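# Roll the whiteboard into the next room's yellow bay

## Task

Bring the whiteboard through to the adjoining room and leave it parked in that room's yellow taped bay so that each of its four wheels sits fully within the tape's boundary and none touches the tape. It only counts if the whiteboard stays there unaided once the robot lets go. The coffee table must be standing upright at the finish. Slamming the sliding door, whether opening or closing it, means failure, and so does the robot toppling or ending up tilted.

## Robot and tools

Robot: a Hello Robot Stretch 4, about 1.6 m tall, with a single arm. It has an omni-wheel base (rim within 0.23 m of the base origin), a lift on a vertical mast, an arm that telescopes forward, a three-joint wrist and a two-finger gripper. A loose object may occasionally get nudged by something outside the robot's control.

Frames: the base frame sits on the floor below the base centre, with x forward, y left and z up. hand_pose is reported in it and is a point between the open fingertips; with all wrist joints at zero its axes line up with the base frame. The printed hand position may be a bit off. The odometry frame is where the base frame was when the scene began. base_odometry comes from wheel rotation only, so slipping shows up as motion; heading is in radians, positive to the left, from -3.142 to 3.142.

Tool execute_actions: argument "actions" is a list holding one action, or none (none just reports state and pictures). Optional "cameras" lists which images to return: head_camera, head_left_camera, head_right_camera, wrist_camera or "all"; omitted or null means all, [] means none, and an unknown name refuses the call. One action may contain "base", "joints" or both, plus optional "pace" and "contact_limits"; or it contains only {"end_of_arm": "enable_torque"}, which re-enables wrist or gripper motors that shut off. All motions in an action start together.

"base" is a relative move from where the base last reported itself, with exactly one key: translate_m (metres, -2 to 2, forward positive, no turning), strafe_m (metres, -2 to 2, sideways, left positive) or rotate_rad (radians, -3.2 to 3.2, counter-clockwise seen from above positive).

"joints" is one object mapping joint names to absolute targets (not offsets): lift_m 0 to 1.2 m; arm_m 0 to 0.55 m extension; wrist_yaw_rad -1.134 to 4.276 (0 points forward, positive turns left, 3.14 is stowed backward, beyond 3.4 the arm may obstruct); wrist_pitch_rad -1.117 to 4.259 (0 level, 1.57 pointing down); wrist_roll_rad -1.117 to 4.259 (0 puts the fingers level, positive rotates clockwise viewed from behind); gripper_m -0.038 to 0.141 m, the fingertip gap, negative meaning the fingers squeeze each other. Done tolerances: lift and arm ±0.004, yaw and roll ±0.02, pitch ±0.05, gripper ±0.004. A joint target past its range is clipped and run, with a note; any other bad value or unknown key refuses the whole call. No action runs beyond 15 s. A part you leave out may still be driving toward its earlier target.

"pace": "slow", "default", "fast" or "max"; base speeds 0.1/0.3/0.4/0.6 m/s and turning 1/2/3/4 rad/s respectively, further limited when lift_m exceeds 0.2 (down to 0.3 m/s and 1 rad/s at 1.2). "contact_limits" accepts only arm_m, from 0 (gentlest) to 0.75 (firmest), default 0.5; it sets how much push stops the arm.

Tool wait: "seconds" 0 to 10; nothing new is commanded, then the same report comes back. Tool zoom_image: "camera" and "region" [x0, y0, x1, y1] in pixels of that camera's latest full image, origin top-left, at most 504 by 504. Tool finished_scene: "scene" (1 or 2) ends that scene for good after the last command is held; its result tells whether the task succeeded and gives the next task. Replying with no tool call ends everything.

Cameras: head_camera (420x560) on the mast top looks forward and down; turn the base to look around. head_left_camera and head_right_camera (420x672 fisheyes) look more steeply down and show the base and arm. wrist_camera (616x392) looks along the fingers, tips near the bottom. Calibration lines give K, distortion and T_world_to_cam, mapping base frame to camera; they carry small errors, larger for the wrist camera on an extended arm.

Result lines: base_status and joint_status tell how each motion ended: "done" (for the base, wheels turned the full amount even if slipping), "off_target", "contact_stop_at_<key>" (part went slack; a slack lift can sag, slack wheels can roll), "limit_stop_at_<name>" such as own_body or tilt, "time_out", "torque_fault" (wrist/gripper motor limp until enable_torque). After a stop the old target is dropped, and further movement calls in the same reply are skipped. on_its_own reports what moved without being commanded; "held at" is a target, not the position. lidar_m: 12 distances in metres, 30 degree sectors, first straight ahead then counter-clockwise (4th left, 7th behind, 10th right); "-" means nothing seen or closer than 0.25 m; it sees from about 0.15 m up, misses glass, thin legs and much behind. wrist_depth_mm: 7x7 grid of depths, 100 to 2000. turned_by_wheels vs turned_by_imu differing by over about 0.1 rad suggests a collision or slip. base_tilt in degrees, forward and right positive. motor_effort in percent, bracket = peak; wheels positive means turning right. Gripper readings don't confirm a grasp; a firm squeeze shows in gripper effort.

Cautions: push or pull steadily and low, with a modest contact limit, to avoid tipping; avoid turning or driving with over 1 kg held and arm_m above 0.2. Move the sliding door gently. Don't knock over the coffee table. Tilt beyond 6 degrees freezes the lift, arm and wheels. Tilted-up and rolled wrist poses risk own-body stops. At scene start, lift_m 0.4 with wrist_yaw_rad 0 unfolds the wrist. Release the whiteboard before finishing. Thinking time lets the scene run on; less robot motion time is better.

Each tool is called after "Request:" by a JSON object that holds its "api" and its "payload", one argument or row to a line.

## Session

I'll start by looking at the current state of the scene.

Request:
{"api": "execute_actions", "payload": {
  "actions": []
}}

Scene clock: 0.00 s.
base_odometry: x=+0.000 y=+0.000 heading=+0.000 (m, m, rad; odometry frame)
turned_by_wheels: +0.000 (rad since the last result)
turned_by_imu: +0.000 (rad since the last result)
base_tilt: forward=-0.5 right=-0.1 (deg)
lidar_m: 1.86 1.10 0.69 0.61 0.61 0.80 0.83 0.85 1.06 1.04 1.06 1.55
base_status: not commanded
joint_positions: lift_m=+0.138 arm_m=-0.001 wrist_yaw_rad=+3.042 wrist_pitch_rad=+0.018 wrist_roll_rad=-0.017 gripper_m=+0.057
joint_status: not commanded
motor_effort: lift_m=+21 arm_m=-1 wrist_yaw_rad=+2 wrist_pitch_rad=-6 wrist_roll_rad=-1 gripper_m=-1 wheel_0=+0 wheel_1=+0 wheel_2=+0 (%)
hand_pose: x=-0.1082 y=+0.1156 z=+0.3106 quat_wxyz=(+0.050, -0.009, -0.008, +0.999) (m; base frame)
wrist_depth_mm: 133 137 931 991 1025 741 574 / 107 138 931 991 1025 741 580 / 110 139 946 1008 1042 741 580 / 135 171 946 1008 1042 750 585 / 842 891 946 1025 976 750 585 / 842 878 213 991 214 732 591 / 750 290 741 - 707 668 569
pictures: head_camera, head_left_camera, head_right_camera, wrist_camera
Images, in order (width x height): head_camera 420x560, head_left_camera 420x672, head_right_camera 420x672, wrist_camera 616x392.

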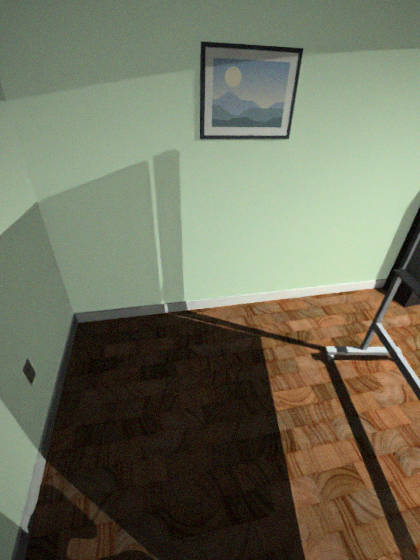

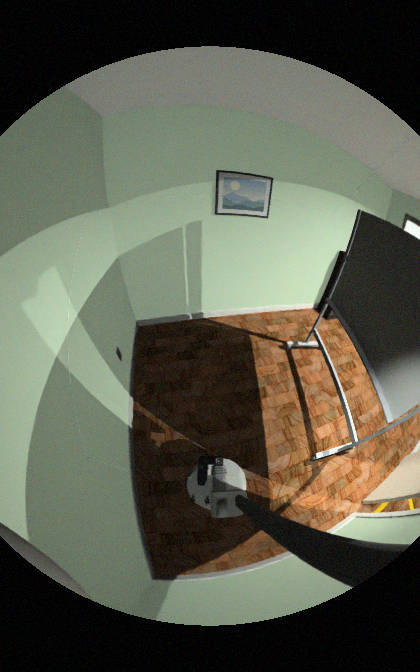

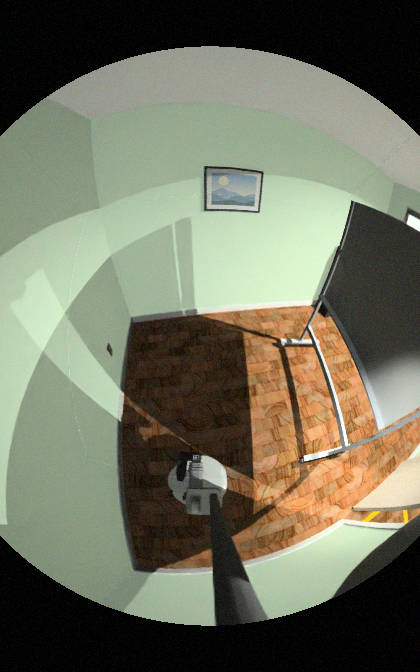

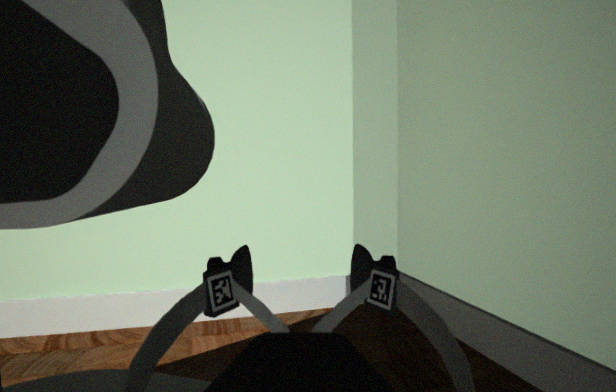

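Request:
{"api": "execute_actions", "payload": {
  "actions": [
    {"base": {"rotate_rad": -1.57}}
  ]
}}

Scene clock: 6.00 s.
base_odometry: x=+0.000 y=+0.000 heading=-1.570 (m, m, rad; odometry frame)
turned_by_wheels: -1.570 (rad since the last result)
turned_by_imu: -1.557 (rad since the last result)
base_tilt: forward=-0.7 right=+0.0 (deg)
lidar_m: 1.04 1.08 1.55 1.85 1.11 0.68 0.63 0.64 0.79 0.84 0.85 1.05
base_status: done
joint_positions: lift_m=+0.138 arm_m=-0.001 wrist_yaw_rad=+3.042 wrist_pitch_rad=+0.018 wrist_roll_rad=-0.017 gripper_m=+0.057
joint_status: not commanded
motor_effort: lift_m=+20(20) arm_m=-1(1) wrist_yaw_rad=+3(2) wrist_pitch_rad=-6(6) wrist_roll_rad=+0(1) gripper_m=-2(2) wheel_0=+0(5) wheel_1=-1(7) wheel_2=-1(5) (%)
hand_pose: x=-0.1082 y=+0.1156 z=+0.3106 quat_wxyz=(+0.050, -0.009, -0.008, +0.999) (m; base frame)
wrist_depth_mm: 133 137 723 778 831 891 960 / 107 138 723 778 831 904 976 / 110 139 732 788 842 904 976 / 136 172 741 788 854 917 991 / 661 699 732 788 854 931 991 / 661 699 213 788 215 904 960 / 654 290 715 - 715 707 707
pictures: head_camera, head_left_camera, head_right_camera, wrist_camera
camera_calibration (this result's frames):
wrist_camera: T_world_to_cam=[[0.111172, 0.993741, 0.0109183, -0.110568], [0.0690692, 0.00323383, -0.997607, 0.364798], [-0.991398, 0.11166, -0.0682774, 0.126724], [0, 0, 0, 1]] pos_world=[0.11273, 0.0945464, 0.373784]
Images, in order (width x height): head_camera 420x560, head_left_camera 420x672, head_right_camera 420x672, wrist_camera 616x392.

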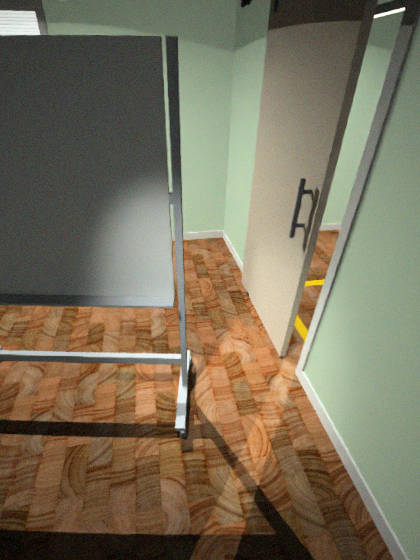

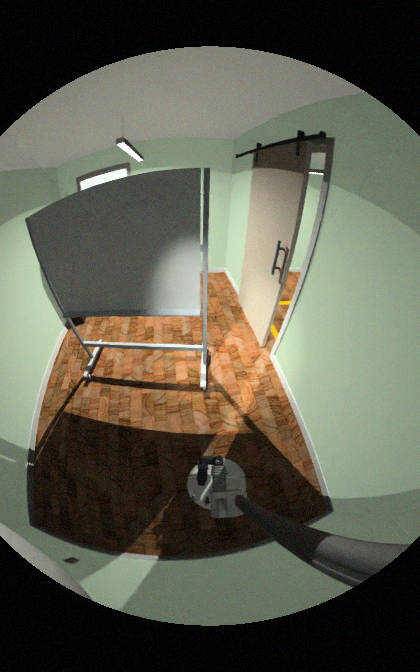

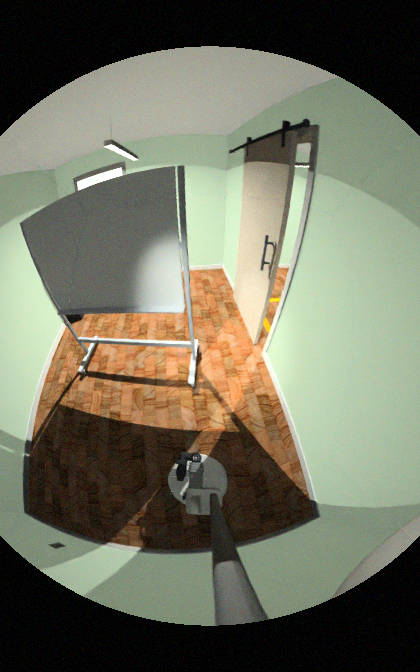

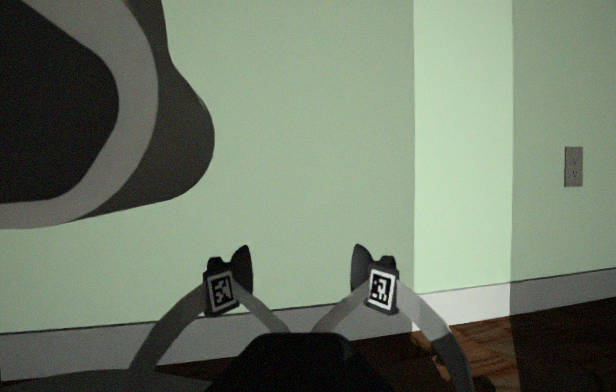

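Request:
{"api": "execute_actions", "payload": {
  "actions": [
    {"base": {"rotate_rad": -1.44}, "joints": {"lift_m": 0.4, "wrist_yaw_rad": 1.57, "gripper_m": 0.0}}
  ]
}}

Scene clock: 88.63 s.
base_odometry: x=+0.000 y=+0.000 heading=-3.010 (m, m, rad; odometry frame)
turned_by_wheels: -1.440 (rad since the last result)
turned_by_imu: -1.428 (rad since the last result)
base_tilt: forward=-0.7 right=+0.0 (deg)
lidar_m: 0.84 0.85 1.18 1.04 1.13 1.94 1.86 0.94 0.67 0.62 0.63 0.88
base_status: done
joint_positions: lift_m=+0.400 arm_m=-0.001 wrist_yaw_rad=+1.570 wrist_pitch_rad=+0.018 wrist_roll_rad=-0.017 gripper_m=+0.000
joint_status: all done
motor_effort: lift_m=+26(25) arm_m=-1(1) wrist_yaw_rad=+1(10) wrist_pitch_rad=-7(8) wrist_roll_rad=-1(0) gripper_m=-3(4) wheel_0=+1(6) wheel_1=+1(7) wheel_2=+1(4) (%)
hand_pose: x=+0.2578 y=+0.2884 z=+0.5725 quat_wxyz=(+0.707, -0.012, +0.000, +0.707) (m; base frame)
wrist_depth_mm: 1060 1042 991 - 1708 1118 759 / 1078 1042 1008 - 1756 1182 768 / 1098 1060 - - 1756 1205 778 / - - - - 1808 1205 778 / - - - - 1808 1078 778 / 1708 1576 187 206 1336 1078 778 / 1255 1160 1160 - 1138 1008 768
pictures: head_camera, head_left_camera, head_right_camera, wrist_camera
camera_calibration (this result's frames):
wrist_camera: T_world_to_cam=[[0.999858, -0.0127998, 0.0109197, -0.264644], [0.0100192, -0.0684238, -0.997606, 0.636159], [0.0135164, 0.997574, -0.0682859, -0.0263735], [0, 0, 0, 1]] pos_world=[0.258589, 0.0664505, 0.635725]
Images, in order (width x height): head_camera 420x560, head_left_camera 420x672, head_right_camera 420x672, wrist_camera 616x392.

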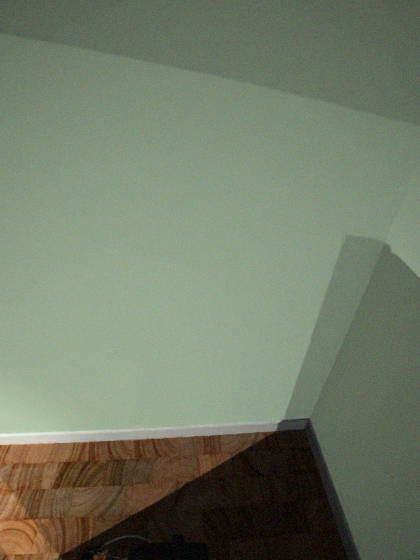

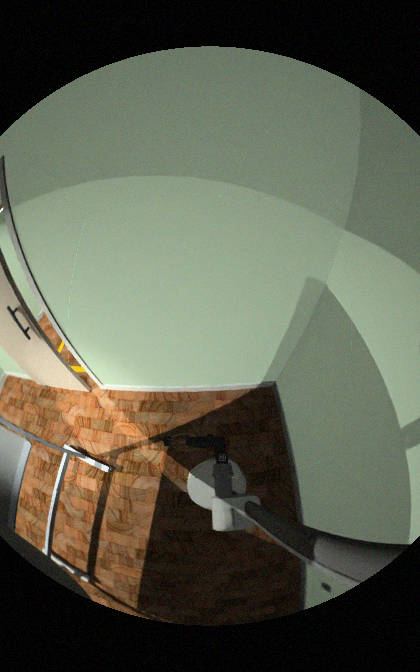

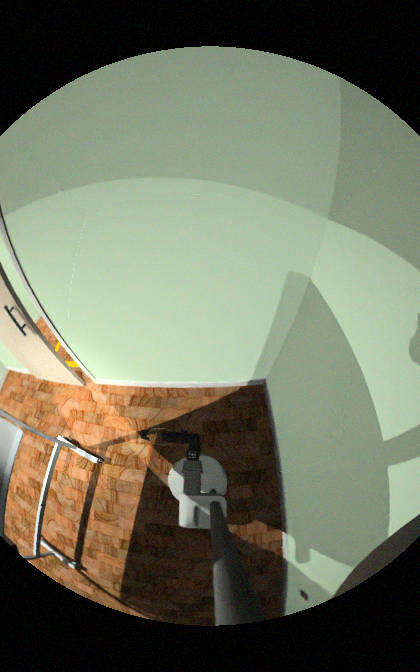

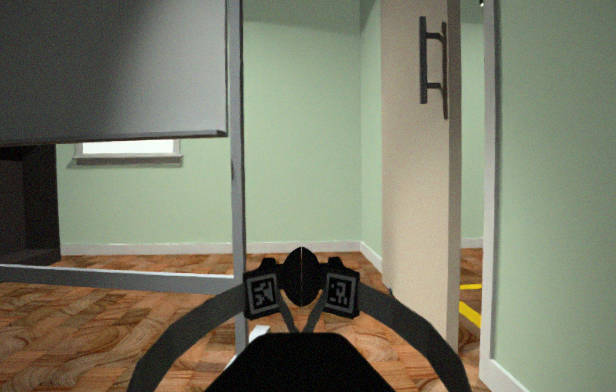

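Request:
{"api": "execute_actions", "payload": {
  "actions": [
    {"base": {"translate_m": 0.44}}
  ],
  "cameras": ["head_left_camera", "wrist_camera"]
}}

Request:
{"api": "execute_actions", "payload": {
  "actions": [
    {"base": {"rotate_rad": 0.03}}
  ],
  "cameras": ["wrist_camera"]
}}

Scene clock: 123.50 s.
base_odometry: x=-0.436 y=-0.058 heading=-3.010 (m, m, rad; odometry frame)
turned_by_wheels: +0.000 (rad since the last result)
turned_by_imu: -0.001 (rad since the last result)
base_tilt: forward=-0.6 right=+0.0 (deg)
lidar_m: 0.40 0.42 0.55 1.32 1.13 1.71 2.31 0.90 0.65 0.59 0.62 0.41
base_status: done
joint_positions: lift_m=+0.400 arm_m=-0.001 wrist_yaw_rad=+1.570 wrist_pitch_rad=+0.018 wrist_roll_rad=-0.017 gripper_m=+0.000
joint_status: not commanded
motor_effort: lift_m=+26(26) arm_m=-1(1) wrist_yaw_rad=+2(1) wrist_pitch_rad=-6(6) wrist_roll_rad=-1(0) gripper_m=-3(3) wheel_0=+0(6) wheel_1=+0(5) wheel_2=+1(8) (%)
hand_pose: x=+0.2578 y=+0.2884 z=+0.5726 quat_wxyz=(+0.707, -0.012, +0.000, +0.707) (m; base frame)
wrist_depth_mm: 991 - - 1661 512 279 208 / 1008 - - 1756 521 282 210 / 1008 - - 1808 525 285 212 / - - - 1863 535 286 213 / - - - 1182 535 286 213 / 1576 1708 187 206 389 286 213 / 1255 1098 1205 - 473 267 211
pictures: head_left_camera, wrist_camera
camera_calibration (this result's frames):
wrist_camera: T_world_to_cam=[[0.999858, -0.0127998, 0.0109196, -0.264645], [0.010019, -0.0684239, -0.997606, 0.636236], [0.0135163, 0.997574, -0.068286, -0.0263681], [0, 0, 0, 1]] pos_world=[0.258589, 0.0664505, 0.635802]
Images, in order (width x height): head_left_camera 420x672, wrist_camera 616x392.

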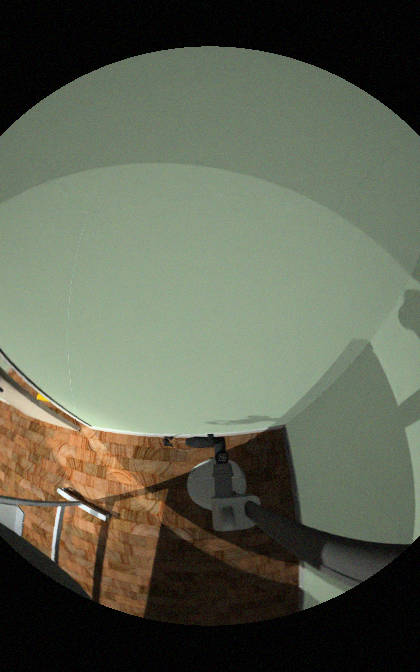

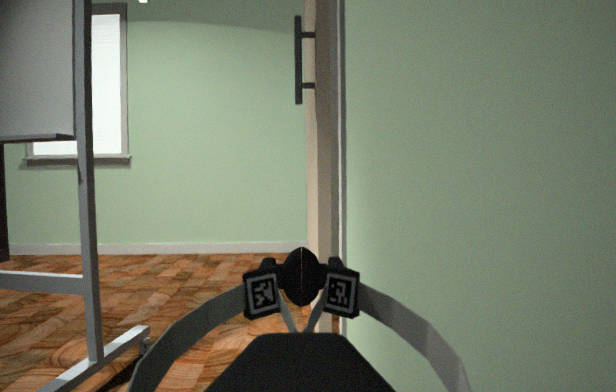

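Scene clock: 124.03 s.
base_odometry: x=-0.436 y=-0.058 heading=-2.980 (m, m, rad; odometry frame)
turned_by_wheels: +0.030 (rad since the last result)
turned_by_imu: +0.029 (rad since the last result)
base_tilt: forward=-0.6 right=-0.1 (deg)
lidar_m: 0.40 0.43 0.58 1.34 1.12 1.80 2.29 0.89 0.66 0.60 0.58 0.43
base_status: done
joint_positions: lift_m=+0.400 arm_m=-0.001 wrist_yaw_rad=+1.570 wrist_pitch_rad=+0.018 wrist_roll_rad=-0.017 gripper_m=+0.000
joint_status: not commanded
motor_effort: lift_m=+25(25) arm_m=-1(1) wrist_yaw_rad=+0(3) wrist_pitch_rad=-6(6) wrist_roll_rad=-1(0) gripper_m=-4(4) wheel_0=-2(2) wheel_1=-1(2) wheel_2=+1(2) (%)
hand_pose: x=+0.2578 y=+0.2884 z=+0.5726 quat_wxyz=(+0.707, -0.012, +0.000, +0.707) (m; base frame)
wrist_depth_mm: 1025 - - 1808 580 298 219 / 1025 - - 1808 591 301 222 / 1025 - - - 591 304 223 / - - - - 597 306 224 / - - - 1808 603 307 224 / 1576 1576 187 206 427 306 224 / 1255 1042 1229 - 530 283 223
pictures: wrist_camera
camera_calibration (this result's frames):
wrist_camera: T_world_to_cam=[[0.999859, -0.0127718, 0.0109196, -0.264645], [0.010021, -0.0684235, -0.997606, 0.636235], [0.0134884, 0.997575, -0.0682859, -0.0263635], [0, 0, 0, 1]] pos_world=[0.258587, 0.066453, 0.635802]
Images, in order (width x height): wrist_camera 616x392.

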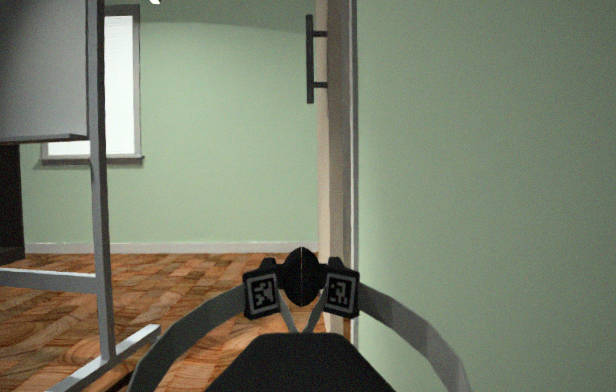

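Request:
{"api": "execute_actions", "payload": {
  "actions": [
    {"base": {"strafe_m": 0.93}}
  ]
}}

Scene clock: 157.73 s.
base_odometry: x=-0.287 y=-0.976 heading=-2.980 (m, m, rad; odometry frame)
turned_by_wheels: +0.000 (rad since the last result)
turned_by_imu: +0.004 (rad since the last result)
base_tilt: forward=-0.6 right=+0.2 (deg)
lidar_m: 0.40 0.41 0.47 1.63 2.28 0.34 2.30 2.21 1.60 1.54 0.56 0.43
base_status: done
joint_positions: lift_m=+0.400 arm_m=-0.001 wrist_yaw_rad=+1.570 wrist_pitch_rad=+0.018 wrist_roll_rad=-0.017 gripper_m=+0.000
joint_status: not commanded
motor_effort: lift_m=+25(25) arm_m=-1(1) wrist_yaw_rad=+2(2) wrist_pitch_rad=-6(5) wrist_roll_rad=+0(0) gripper_m=-5(3) wheel_0=+1(7) wheel_1=-1(8) wheel_2=+0(2) (%)
hand_pose: x=+0.2578 y=+0.2884 z=+0.5726 quat_wxyz=(+0.707, -0.012, +0.000, +0.707) (m; base frame)
wrist_depth_mm: - - - - 351 264 - / - - - - 355 265 - / - - - - 359 267 - / - - - - 364 270 - / - - - - 366 272 - / 1756 1708 187 206 272 1430 1661 / 1255 1160 1205 - 320 1098 1182
pictures: head_camera, head_left_camera, head_right_camera, wrist_camera
camera_calibration (this result's frames):
wrist_camera: T_world_to_cam=[[0.999859, -0.0127831, 0.0109196, -0.264645], [0.0100202, -0.0684237, -0.997606, 0.636242], [0.0134997, 0.997574, -0.068286, -0.0263649], [0, 0, 0, 1]] pos_world=[0.258588, 0.066452, 0.635808]
Images, in order (width x height): head_camera 420x560, head_left_camera 420x672, head_right_camera 420x672, wrist_camera 616x392.

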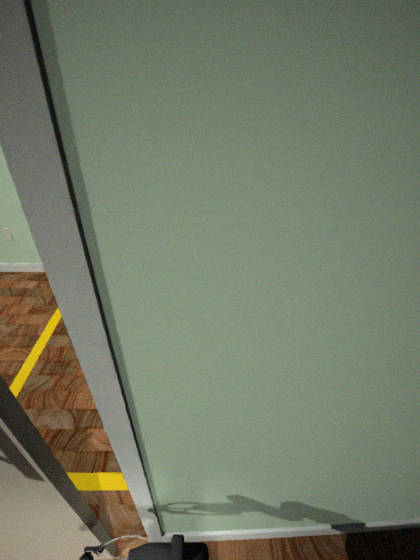

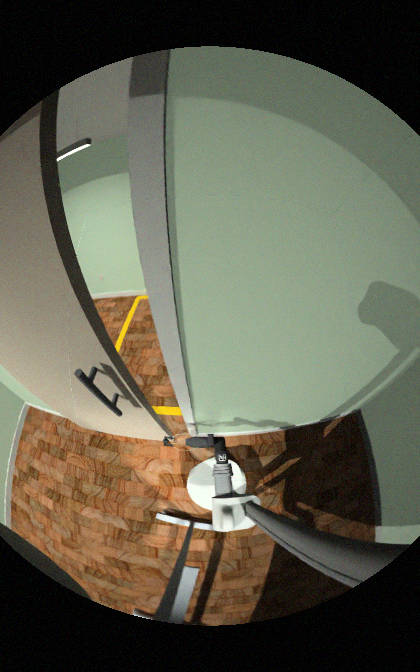

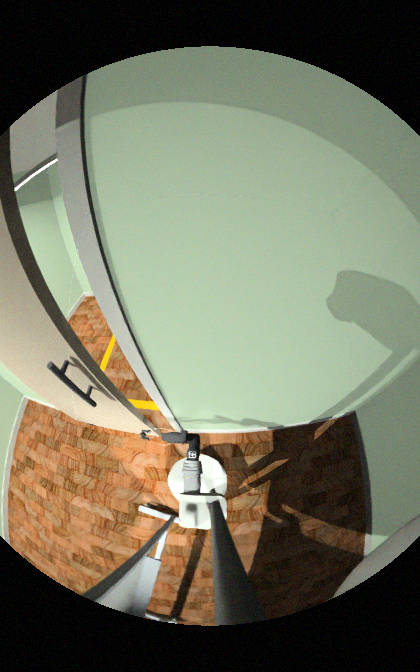

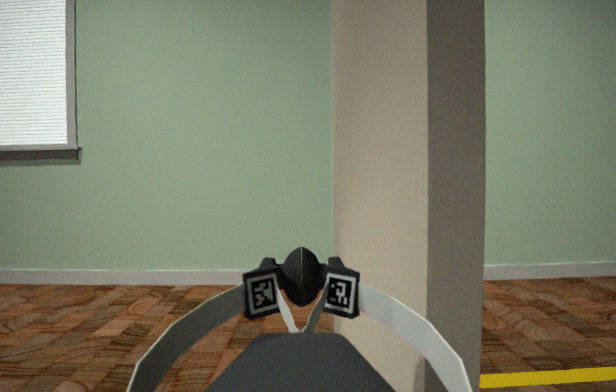

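Request:
{"api": "execute_actions", "payload": {
  "actions": [
    {"base": {"strafe_m": 0.04}, "joints": {"wrist_roll_rad": -1.1}}
  ],
  "cameras": []
}}

Request:
{"api": "execute_actions", "payload": {
  "actions": [
    {"joints": {"wrist_yaw_rad": 1.14}}
  ],
  "cameras": ["head_left_camera", "wrist_camera"]
}}

Scene clock: 199.87 s.
base_odometry: x=-0.280 y=-1.015 heading=-2.980 (m, m, rad; odometry frame)
turned_by_wheels: +0.000 (rad since the last result)
turned_by_imu: -0.001 (rad since the last result)
base_tilt: forward=-0.6 right=+0.0 (deg)
lidar_m: 0.38 0.41 0.45 1.64 2.26 0.33 0.39 2.25 1.66 1.57 0.59 0.39
base_status: done
joint_positions: lift_m=+0.400 arm_m=-0.001 wrist_yaw_rad=+1.570 wrist_pitch_rad=+0.018 wrist_roll_rad=-1.100 gripper_m=+0.000
joint_status: all done
motor_effort: lift_m=+25(25) arm_m=-1(1) wrist_yaw_rad=+1(2) wrist_pitch_rad=-6(6) wrist_roll_rad=-1(6) gripper_m=-5(5) wheel_0=+2(7) wheel_1=+0(7) wheel_2=+0(2) (%)
hand_pose: x=+0.2578 y=+0.2884 z=+0.5726 quat_wxyz=(+0.600, -0.375, -0.364, +0.606) (m; base frame)
wrist_depth_mm: 1366 - - - - - - / 1182 - - - - - 1863 / 1025 1576 - - - 1008 585 / 904 1308 - - 891 517 384 / 809 1138 1756 715 484 345 279 / 741 946 187 204 298 259 233 / 683 676 445 - 239 234 -
pictures: none
No camera images: the call's "cameras" was empty. Leave "cameras" out to get every camera's image.

Scene clock: 200.67 s.
base_odometry: x=-0.280 y=-1.015 heading=-2.980 (m, m, rad; odometry frame)
turned_by_wheels: +0.000 (rad since the last result)
turned_by_imu: +0.000 (rad since the last result)
base_tilt: forward=-0.5 right=-0.1 (deg)
lidar_m: 0.39 0.41 0.45 1.64 2.27 0.33 0.39 2.26 1.65 1.59 0.59 0.41
base_status: not commanded
joint_positions: lift_m=+0.400 arm_m=-0.001 wrist_yaw_rad=+1.140 wrist_pitch_rad=+0.018 wrist_roll_rad=-1.100 gripper_m=+0.000
joint_status: all done
motor_effort: lift_m=+25(25) arm_m=-1(1) wrist_yaw_rad=+1(3) wrist_pitch_rad=-6(6) wrist_roll_rad=-1(1) gripper_m=-4(5) wheel_0=+2(2) wheel_1=+0(0) wheel_2=+1(1) (%)
hand_pose: x=+0.3699 y=+0.2257 z=+0.5726 quat_wxyz=(+0.715, -0.444, -0.276, +0.464) (m; base frame)
wrist_depth_mm: 1336 1756 1808 1863 603 387 304 / 1160 1808 1661 554 377 285 285 / 1025 976 521 359 285 290 - / 798 496 345 285 294 - - / 459 332 285 290 - - - / 314 289 187 204 - - 176 / 291 750 1160 - - 166 -
pictures: head_left_camera, wrist_camera
camera_calibration (this result's frames):
wrist_camera: T_world_to_cam=[[0.419086, -0.188155, 0.888237, -0.625521], [0.781464, -0.423321, -0.458381, 0.116747], [0.462256, 0.886226, -0.0303717, -0.127923], [0, 0, 0, 1]] pos_world=[0.230047, 0.0450955, 0.60524]
Images, in order (width x height): head_left_camera 420x672, wrist_camera 616x392.

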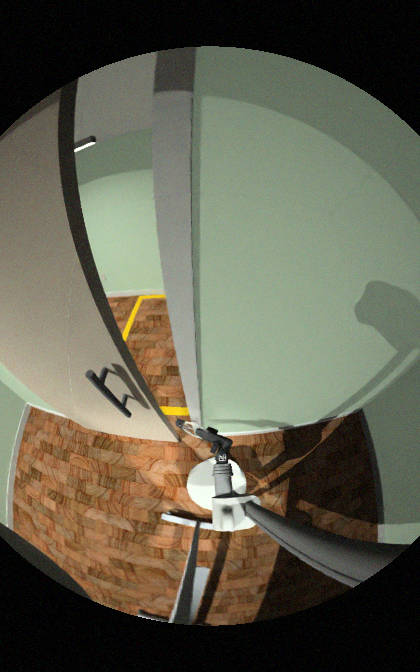

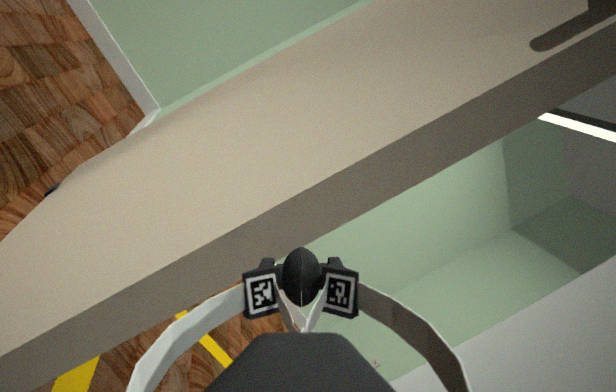

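Request:
{"api": "execute_actions", "payload": {
  "actions": [
    {"base": {"strafe_m": 0.2}, "pace": "slow"}
  ],
  "cameras": ["head_left_camera", "wrist_camera"]
}}

Scene clock: 217.03 s.
base_odometry: x=-0.248 y=-1.213 heading=-2.980 (m, m, rad; odometry frame)
turned_by_wheels: +0.000 (rad since the last result)
turned_by_imu: -0.015 (rad since the last result)
base_tilt: forward=-0.6 right=-0.1 (deg)
lidar_m: 0.37 0.41 0.41 1.55 2.06 2.22 0.31 0.42 1.86 1.66 0.57 0.42
base_status: done
joint_positions: lift_m=+0.400 arm_m=-0.001 wrist_yaw_rad=+1.138 wrist_pitch_rad=+0.018 wrist_roll_rad=-1.100 gripper_m=+0.000
joint_status: not commanded
motor_effort: lift_m=+25(25) arm_m=-1(1) wrist_yaw_rad=+6(49) wrist_pitch_rad=-7(9) wrist_roll_rad=+0(1) gripper_m=-3(5) wheel_0=-3(18) wheel_1=+1(6) wheel_2=-1(11) (%)
hand_pose: x=+0.3704 y=+0.2252 z=+0.5725 quat_wxyz=(+0.716, -0.445, -0.275, +0.463) (m; base frame)
wrist_depth_mm: 1336 1618 1661 1576 530 353 283 / 1160 1618 891 496 347 266 230 / 1008 820 469 332 257 230 - / 732 445 319 250 232 - - / 418 306 241 227 - - - / 291 236 187 205 - - - / 235 234 1160 - - - 1863
pictures: head_left_camera, wrist_camera
camera_calibration (this result's frames):
wrist_camera: T_world_to_cam=[[0.418499, -0.188683, 0.888402, -0.625487], [0.780606, -0.425268, -0.45804, 0.116682], [0.464233, 0.885181, -0.0306871, -0.128077], [0, 0, 0, 1]] pos_world=[0.23014, 0.044974, 0.605199]
Images, in order (width x height): head_left_camera 420x672, wrist_camera 616x392.

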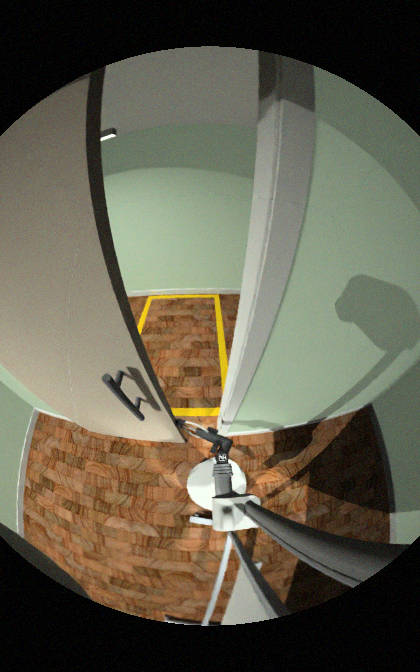

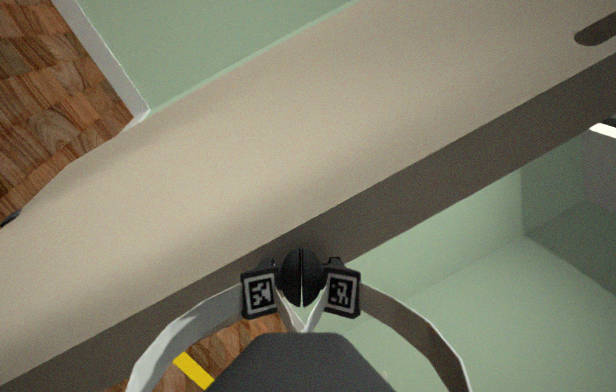

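Request:
{"api": "zoom_image", "payload": {
  "camera": "head_left_camera",
  "region": [140, 400, 300, 560]
}}

Region (140, 400, 300, 560) of head_left_camera's 420x672 image, scaled by 3.150, with more detail than that image has.

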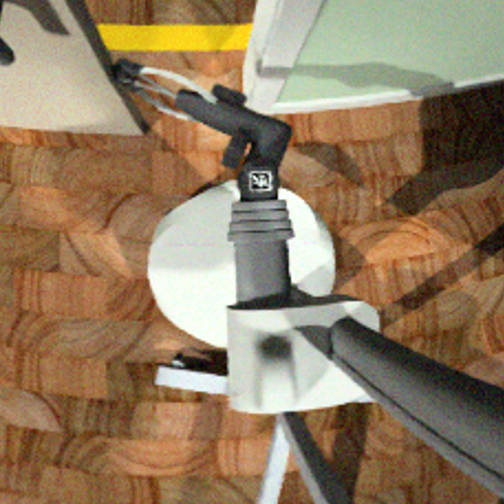

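Request:
{"api": "execute_actions", "payload": {
  "actions": [
    {"base": {"strafe_m": -0.06}, "joints": {"wrist_yaw_rad": 1.4}}
  ],
  "cameras": []
}}

Request:
{"api": "execute_actions", "payload": {
  "actions": [
    {"base": {"translate_m": 0.058}}
  ],
  "cameras": ["head_left_camera", "wrist_camera"]
}}

Scene clock: 248.87 s.
base_odometry: x=-0.258 y=-1.153 heading=-2.980 (m, m, rad; odometry frame)
turned_by_wheels: +0.000 (rad since the last result)
turned_by_imu: -0.002 (rad since the last result)
base_tilt: forward=-0.7 right=+0.0 (deg)
lidar_m: 0.39 0.45 0.46 1.58 2.10 2.26 0.30 2.37 1.83 1.68 0.58 0.41
base_status: done
joint_positions: lift_m=+0.400 arm_m=-0.001 wrist_yaw_rad=+1.400 wrist_pitch_rad=+0.018 wrist_roll_rad=-1.100 gripper_m=+0.000
joint_status: all done
motor_effort: lift_m=+25(25) arm_m=+0(1) wrist_yaw_rad=+2(89) wrist_pitch_rad=-7(12) wrist_roll_rad=+0(0) gripper_m=-2(3) wheel_0=-1(9) wheel_1=+1(12) wheel_2=+1(3) (%)
hand_pose: x=+0.3054 y=+0.2693 z=+0.5726 quat_wxyz=(+0.649, -0.405, -0.331, +0.553) (m; base frame)
wrist_depth_mm: 1366 1708 1808 1756 1808 1863 809 / 1160 1756 1808 1863 1863 676 462 / 1025 1576 1921 1863 621 399 310 / 904 1336 1118 569 379 285 268 / 820 946 525 340 274 271 - / 691 488 187 204 268 - - / 455 334 271 - - - -
pictures: none
No camera images: the call's "cameras" was empty. Leave "cameras" out to get every camera's image.

Scene clock: 250.10 s.
base_odometry: x=-0.315 y=-1.163 heading=-2.980 (m, m, rad; odometry frame)
turned_by_wheels: +0.000 (rad since the last result)
turned_by_imu: +0.000 (rad since the last result)
base_tilt: forward=-0.7 right=-0.1 (deg)
lidar_m: 0.31 0.41 0.42 1.09 2.11 2.30 0.35 2.47 1.80 1.45 0.50 0.35
base_status: done
joint_positions: lift_m=+0.400 arm_m=-0.001 wrist_yaw_rad=+1.400 wrist_pitch_rad=+0.018 wrist_roll_rad=-1.100 gripper_m=+0.000
joint_status: not commanded
motor_effort: lift_m=+25(25) arm_m=-1(1) wrist_yaw_rad=+2(2) wrist_pitch_rad=-6(7) wrist_roll_rad=-1(0) gripper_m=-2(4) wheel_0=+1(5) wheel_1=-1(4) wheel_2=+0(8) (%)
hand_pose: x=+0.3054 y=+0.2693 z=+0.5726 quat_wxyz=(+0.649, -0.405, -0.331, +0.553) (m; base frame)
wrist_depth_mm: 1366 1708 1756 1808 1808 1025 445 / 1160 1756 1808 1921 917 370 254 / 1008 1576 1808 732 338 256 - / 904 1255 615 312 257 - - / 788 539 287 256 - - - / 452 267 187 204 - - - / 262 260 1160 - - - -
pictures: head_left_camera, wrist_camera
camera_calibration (this result's frames):
wrist_camera: T_world_to_cam=[[0.453074, -0.0742676, 0.888374, -0.631363], [0.863996, -0.208922, -0.458107, 0.102537], [0.219624, 0.975108, -0.0304905, -0.0865693], [0, 0, 0, 1]] pos_world=[0.216476, 0.0589469, 0.60522]
Images, in order (width x height): head_left_camera 420x672, wrist_camera 616x392.

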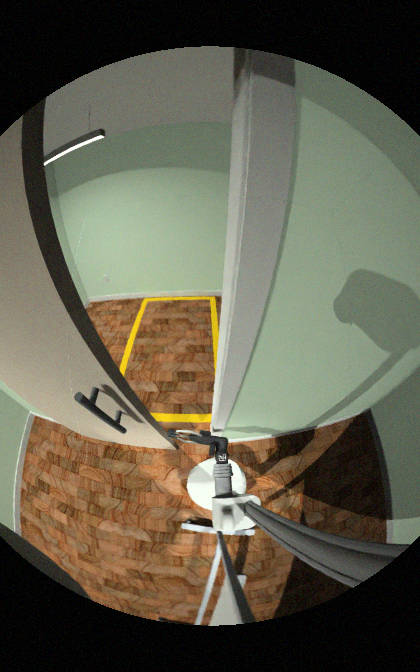

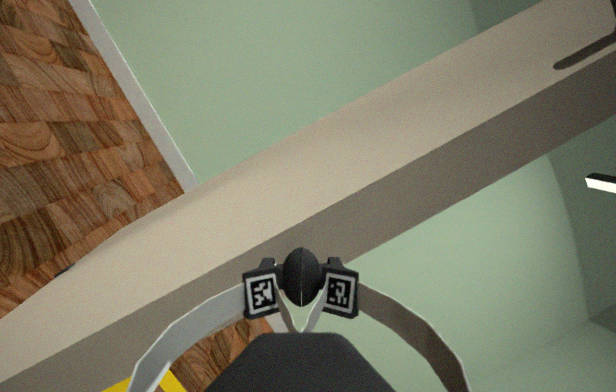

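Request:
{"api": "execute_actions", "payload": {
  "actions": [
    {"base": {"rotate_rad": 0.025}}
  ],
  "cameras": []
}}

Request:
{"api": "execute_actions", "payload": {
  "actions": [
    {"base": {"strafe_m": 0.42}, "pace": "slow"}
  ]
}}

Scene clock: 274.70 s.
base_odometry: x=-0.315 y=-1.163 heading=-2.955 (m, m, rad; odometry frame)
turned_by_wheels: +0.025 (rad since the last result)
turned_by_imu: +0.024 (rad since the last result)
base_tilt: forward=-0.6 right=-0.1 (deg)
lidar_m: 0.33 0.42 0.43 1.18 2.12 2.32 0.36 2.44 1.80 1.33 0.50 0.35
base_status: done
joint_positions: lift_m=+0.400 arm_m=-0.001 wrist_yaw_rad=+1.400 wrist_pitch_rad=+0.018 wrist_roll_rad=-1.100 gripper_m=+0.000
joint_status: not commanded
motor_effort: lift_m=+25(25) arm_m=-1(1) wrist_yaw_rad=+4(3) wrist_pitch_rad=-6(7) wrist_roll_rad=+0(0) gripper_m=-4(5) wheel_0=-2(3) wheel_1=+2(4) wheel_2=+2(3) (%)
hand_pose: x=+0.3054 y=+0.2694 z=+0.5726 quat_wxyz=(+0.649, -0.405, -0.331, +0.553) (m; base frame)
wrist_depth_mm: 1336 1756 1756 1808 1808 1808 549 / 1160 1808 1808 1863 1863 442 287 / 1025 1576 1863 1025 399 251 252 / 904 1336 820 364 251 254 - / 798 699 332 250 257 - - / 564 307 187 204 - - - / 286 254 661 - - - -
pictures: none
No camera images: the call's "cameras" was empty. Leave "cameras" out to get every camera's image.

Scene clock: 280.03 s.
base_odometry: x=-0.237 y=-1.575 heading=-2.955 (m, m, rad; odometry frame)
turned_by_wheels: +0.000 (rad since the last result)
turned_by_imu: -0.017 (rad since the last result)
base_tilt: forward=-0.6 right=+0.0 (deg)
lidar_m: 2.38 0.39 0.40 1.12 1.69 2.17 1.08 0.57 0.55 1.40 0.51 0.54
base_status: done
joint_positions: lift_m=+0.400 arm_m=-0.001 wrist_yaw_rad=+1.399 wrist_pitch_rad=+0.018 wrist_roll_rad=-1.100 gripper_m=+0.000
joint_status: not commanded
motor_effort: lift_m=+25(25) arm_m=-1(0) wrist_yaw_rad=+4(17) wrist_pitch_rad=-5(6) wrist_roll_rad=+0(0) gripper_m=-4(5) wheel_0=-6(16) wheel_1=+3(9) wheel_2=-2(10) (%)
hand_pose: x=+0.3056 y=+0.2693 z=+0.5728 quat_wxyz=(+0.649, -0.405, -0.331, +0.552) (m; base frame)
wrist_depth_mm: 1336 1366 1397 1464 1464 1281 462 / 1160 1430 1430 1464 991 382 262 / 1025 1430 1537 778 347 234 236 / 904 1255 654 320 235 237 404 / 798 564 296 232 239 410 1708 / 473 274 186 204 407 1756 1808 / 257 236 324 - 1808 1808 1921
pictures: head_camera, head_left_camera, head_right_camera, wrist_camera
camera_calibration (this result's frames):
wrist_camera: T_world_to_cam=[[0.452942, -0.075048, 0.888376, -0.631341], [0.863891, -0.209286, -0.458139, 0.102573], [0.220307, 0.97497, -0.0299611, -0.0869913], [0, 0, 0, 1]] pos_world=[0.216514, 0.0589002, 0.605255]
Images, in order (width x height): head_camera 420x560, head_left_camera 420x672, head_right_camera 420x672, wrist_camera 616x392.

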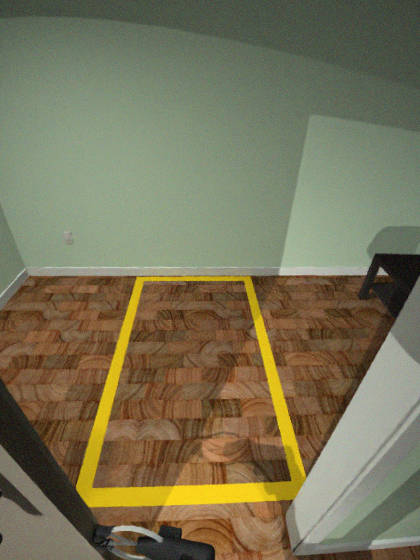

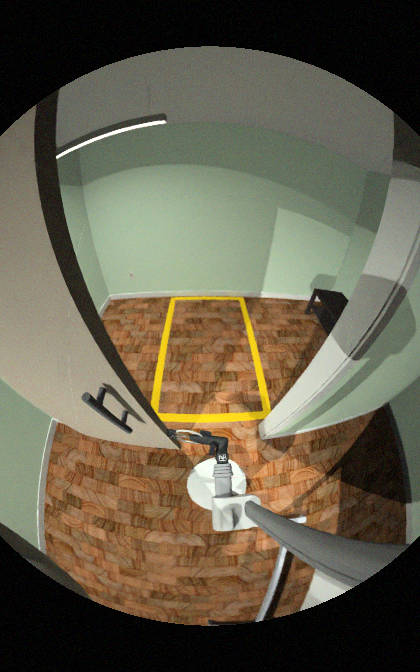

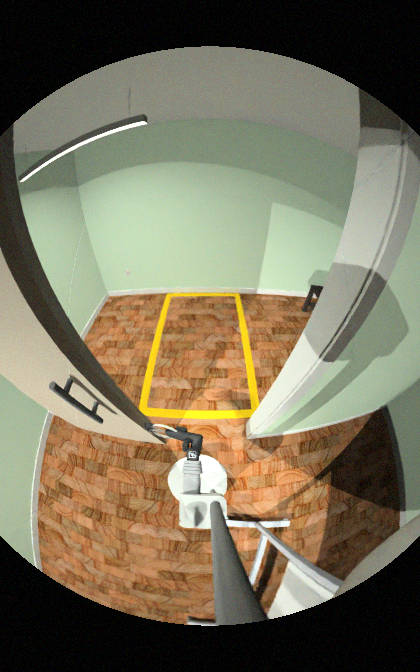

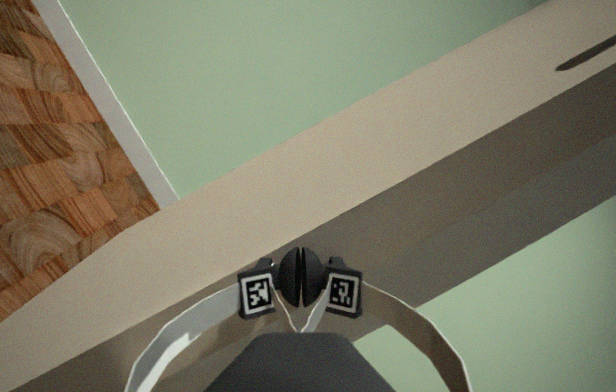

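Request:
{"api": "execute_actions", "payload": {
  "actions": [
    {"base": {"strafe_m": 0.14}, "pace": "slow"}
  ]
}}

Scene clock: 301.43 s.
base_odometry: x=-0.211 y=-1.713 heading=-2.955 (m, m, rad; odometry frame)
turned_by_wheels: +0.000 (rad since the last result)
turned_by_imu: -0.002 (rad since the last result)
base_tilt: forward=-0.6 right=-0.1 (deg)
lidar_m: 2.38 0.41 0.41 1.11 1.53 2.05 1.40 0.74 0.65 1.38 0.64 2.31
base_status: done
joint_positions: lift_m=+0.400 arm_m=-0.001 wrist_yaw_rad=+1.399 wrist_pitch_rad=+0.018 wrist_roll_rad=-1.100 gripper_m=+0.000
joint_status: not commanded
motor_effort: lift_m=+25(25) arm_m=-1(0) wrist_yaw_rad=+3(8) wrist_pitch_rad=-6(5) wrist_roll_rad=-1(0) gripper_m=+0(5) wheel_0=-6(14) wheel_1=+1(8) wheel_2=-1(7) (%)
hand_pose: x=+0.3056 y=+0.2693 z=+0.5727 quat_wxyz=(+0.649, -0.405, -0.331, +0.552) (m; base frame)
wrist_depth_mm: 1229 1281 1281 1308 1336 1205 459 / 1160 1308 1308 1336 991 384 262 / 1008 1308 1366 778 349 235 236 / 904 1281 654 320 236 238 255 / 798 569 296 233 241 256 262 / 473 274 186 204 255 265 271 / 257 236 250 - 266 273 1708
pictures: head_camera, head_left_camera, head_right_camera, wrist_camera
camera_calibration (this result's frames):
wrist_camera: T_world_to_cam=[[0.452949, -0.0750046, 0.888376, -0.631343], [0.863899, -0.209261, -0.458137, 0.102571], [0.220264, 0.974979, -0.0299881, -0.0869684], [0, 0, 0, 1]] pos_world=[0.216511, 0.0589029, 0.605253]
Images, in order (width x height): head_camera 420x560, head_left_camera 420x672, head_right_camera 420x672, wrist_camera 616x392.

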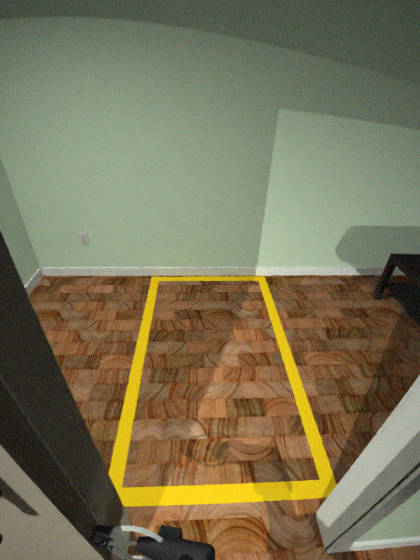

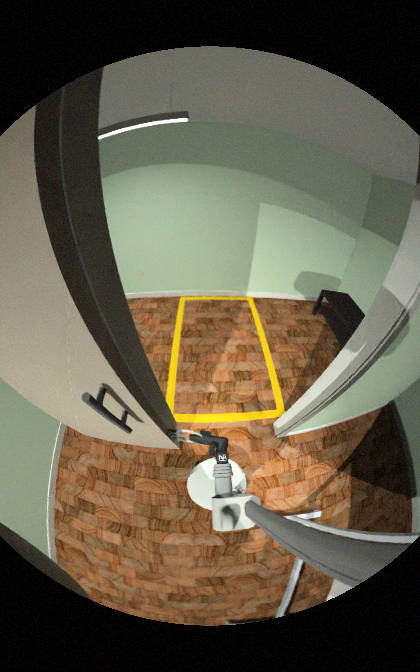

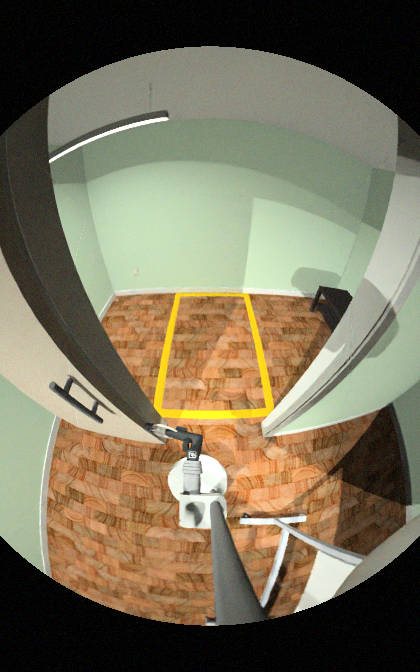

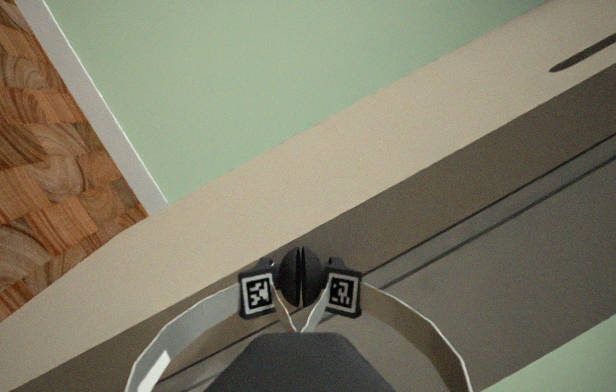

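Request:
{"api": "execute_actions", "payload": {
  "actions": [
    {"base": {"rotate_rad": -3.15}, "joints": {"wrist_yaw_rad": 0.0, "wrist_roll_rad": 0.0, "wrist_pitch_rad": 1.2, "gripper_m": 0.13}}
  ]
}}

Scene clock: 424.30 s.
base_odometry: x=-0.211 y=-1.712 heading=+0.178 (m, m, rad; odometry frame)
turned_by_wheels: -3.150 (rad since the last result)
turned_by_imu: -3.122 (rad since the last result)
base_tilt: forward=-0.7 right=+0.0 (deg)
lidar_m: 1.42 0.73 0.64 1.43 0.62 2.50 2.38 0.40 0.41 1.11 1.52 2.10
base_status: done
joint_positions: lift_m=+0.400 arm_m=-0.001 wrist_yaw_rad=+0.000 wrist_pitch_rad=+1.201 wrist_roll_rad=+0.000 gripper_m=+0.130
joint_status: all done
motor_effort: lift_m=+25(25) arm_m=-1(1) wrist_yaw_rad=-1(2) wrist_pitch_rad=-1(4) wrist_roll_rad=+0(6) gripper_m=+0(3) wheel_0=+0(5) wheel_1=-2(7) wheel_2=+1(5) (%)
hand_pose: x=+0.2745 y=-0.0874 z=+0.3089 quat_wxyz=(+0.825, +0.000, +0.565, +0.000) (m; base frame)
wrist_depth_mm: 668 676 676 676 676 676 676 / 640 634 634 634 634 634 640 / 597 597 597 597 597 597 603 / 564 569 569 564 564 564 569 / 539 539 539 539 539 539 539 / 508 508 500 512 500 508 508 / 488 488 488 - 484 484 492
pictures: head_camera, head_left_camera, head_right_camera, wrist_camera
camera_calibration (this result's frames):
wrist_camera: T_world_to_cam=[[-0.00966374, -0.999911, 0.00923516, -0.0918996], [-0.949324, 0.00627254, -0.314238, 0.406067], [0.314152, -0.0118039, -0.949299, 0.431651], [0, 0, 0, 1]] pos_world=[0.248997, -0.0893433, 0.538216]
Images, in order (width x height): head_camera 420x560, head_left_camera 420x672, head_right_camera 420x672, wrist_camera 616x392.

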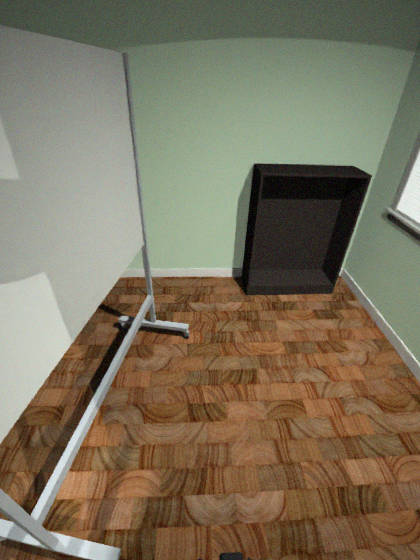

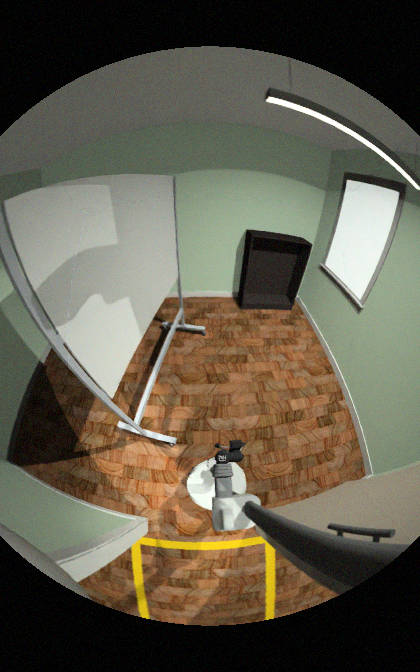

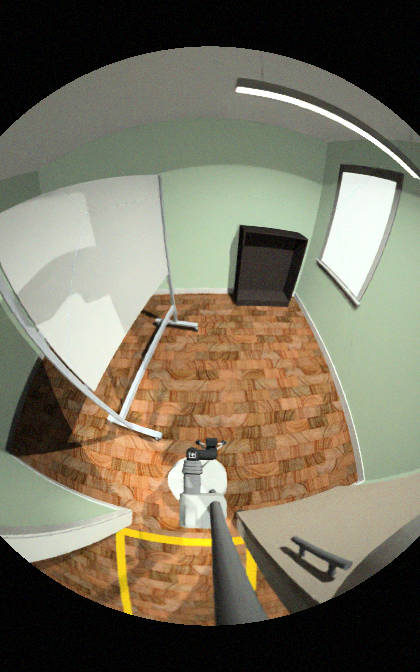

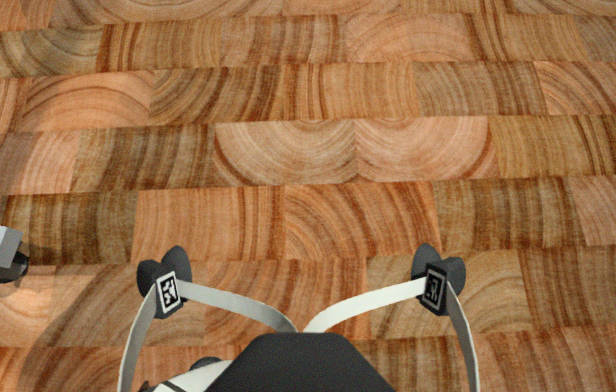

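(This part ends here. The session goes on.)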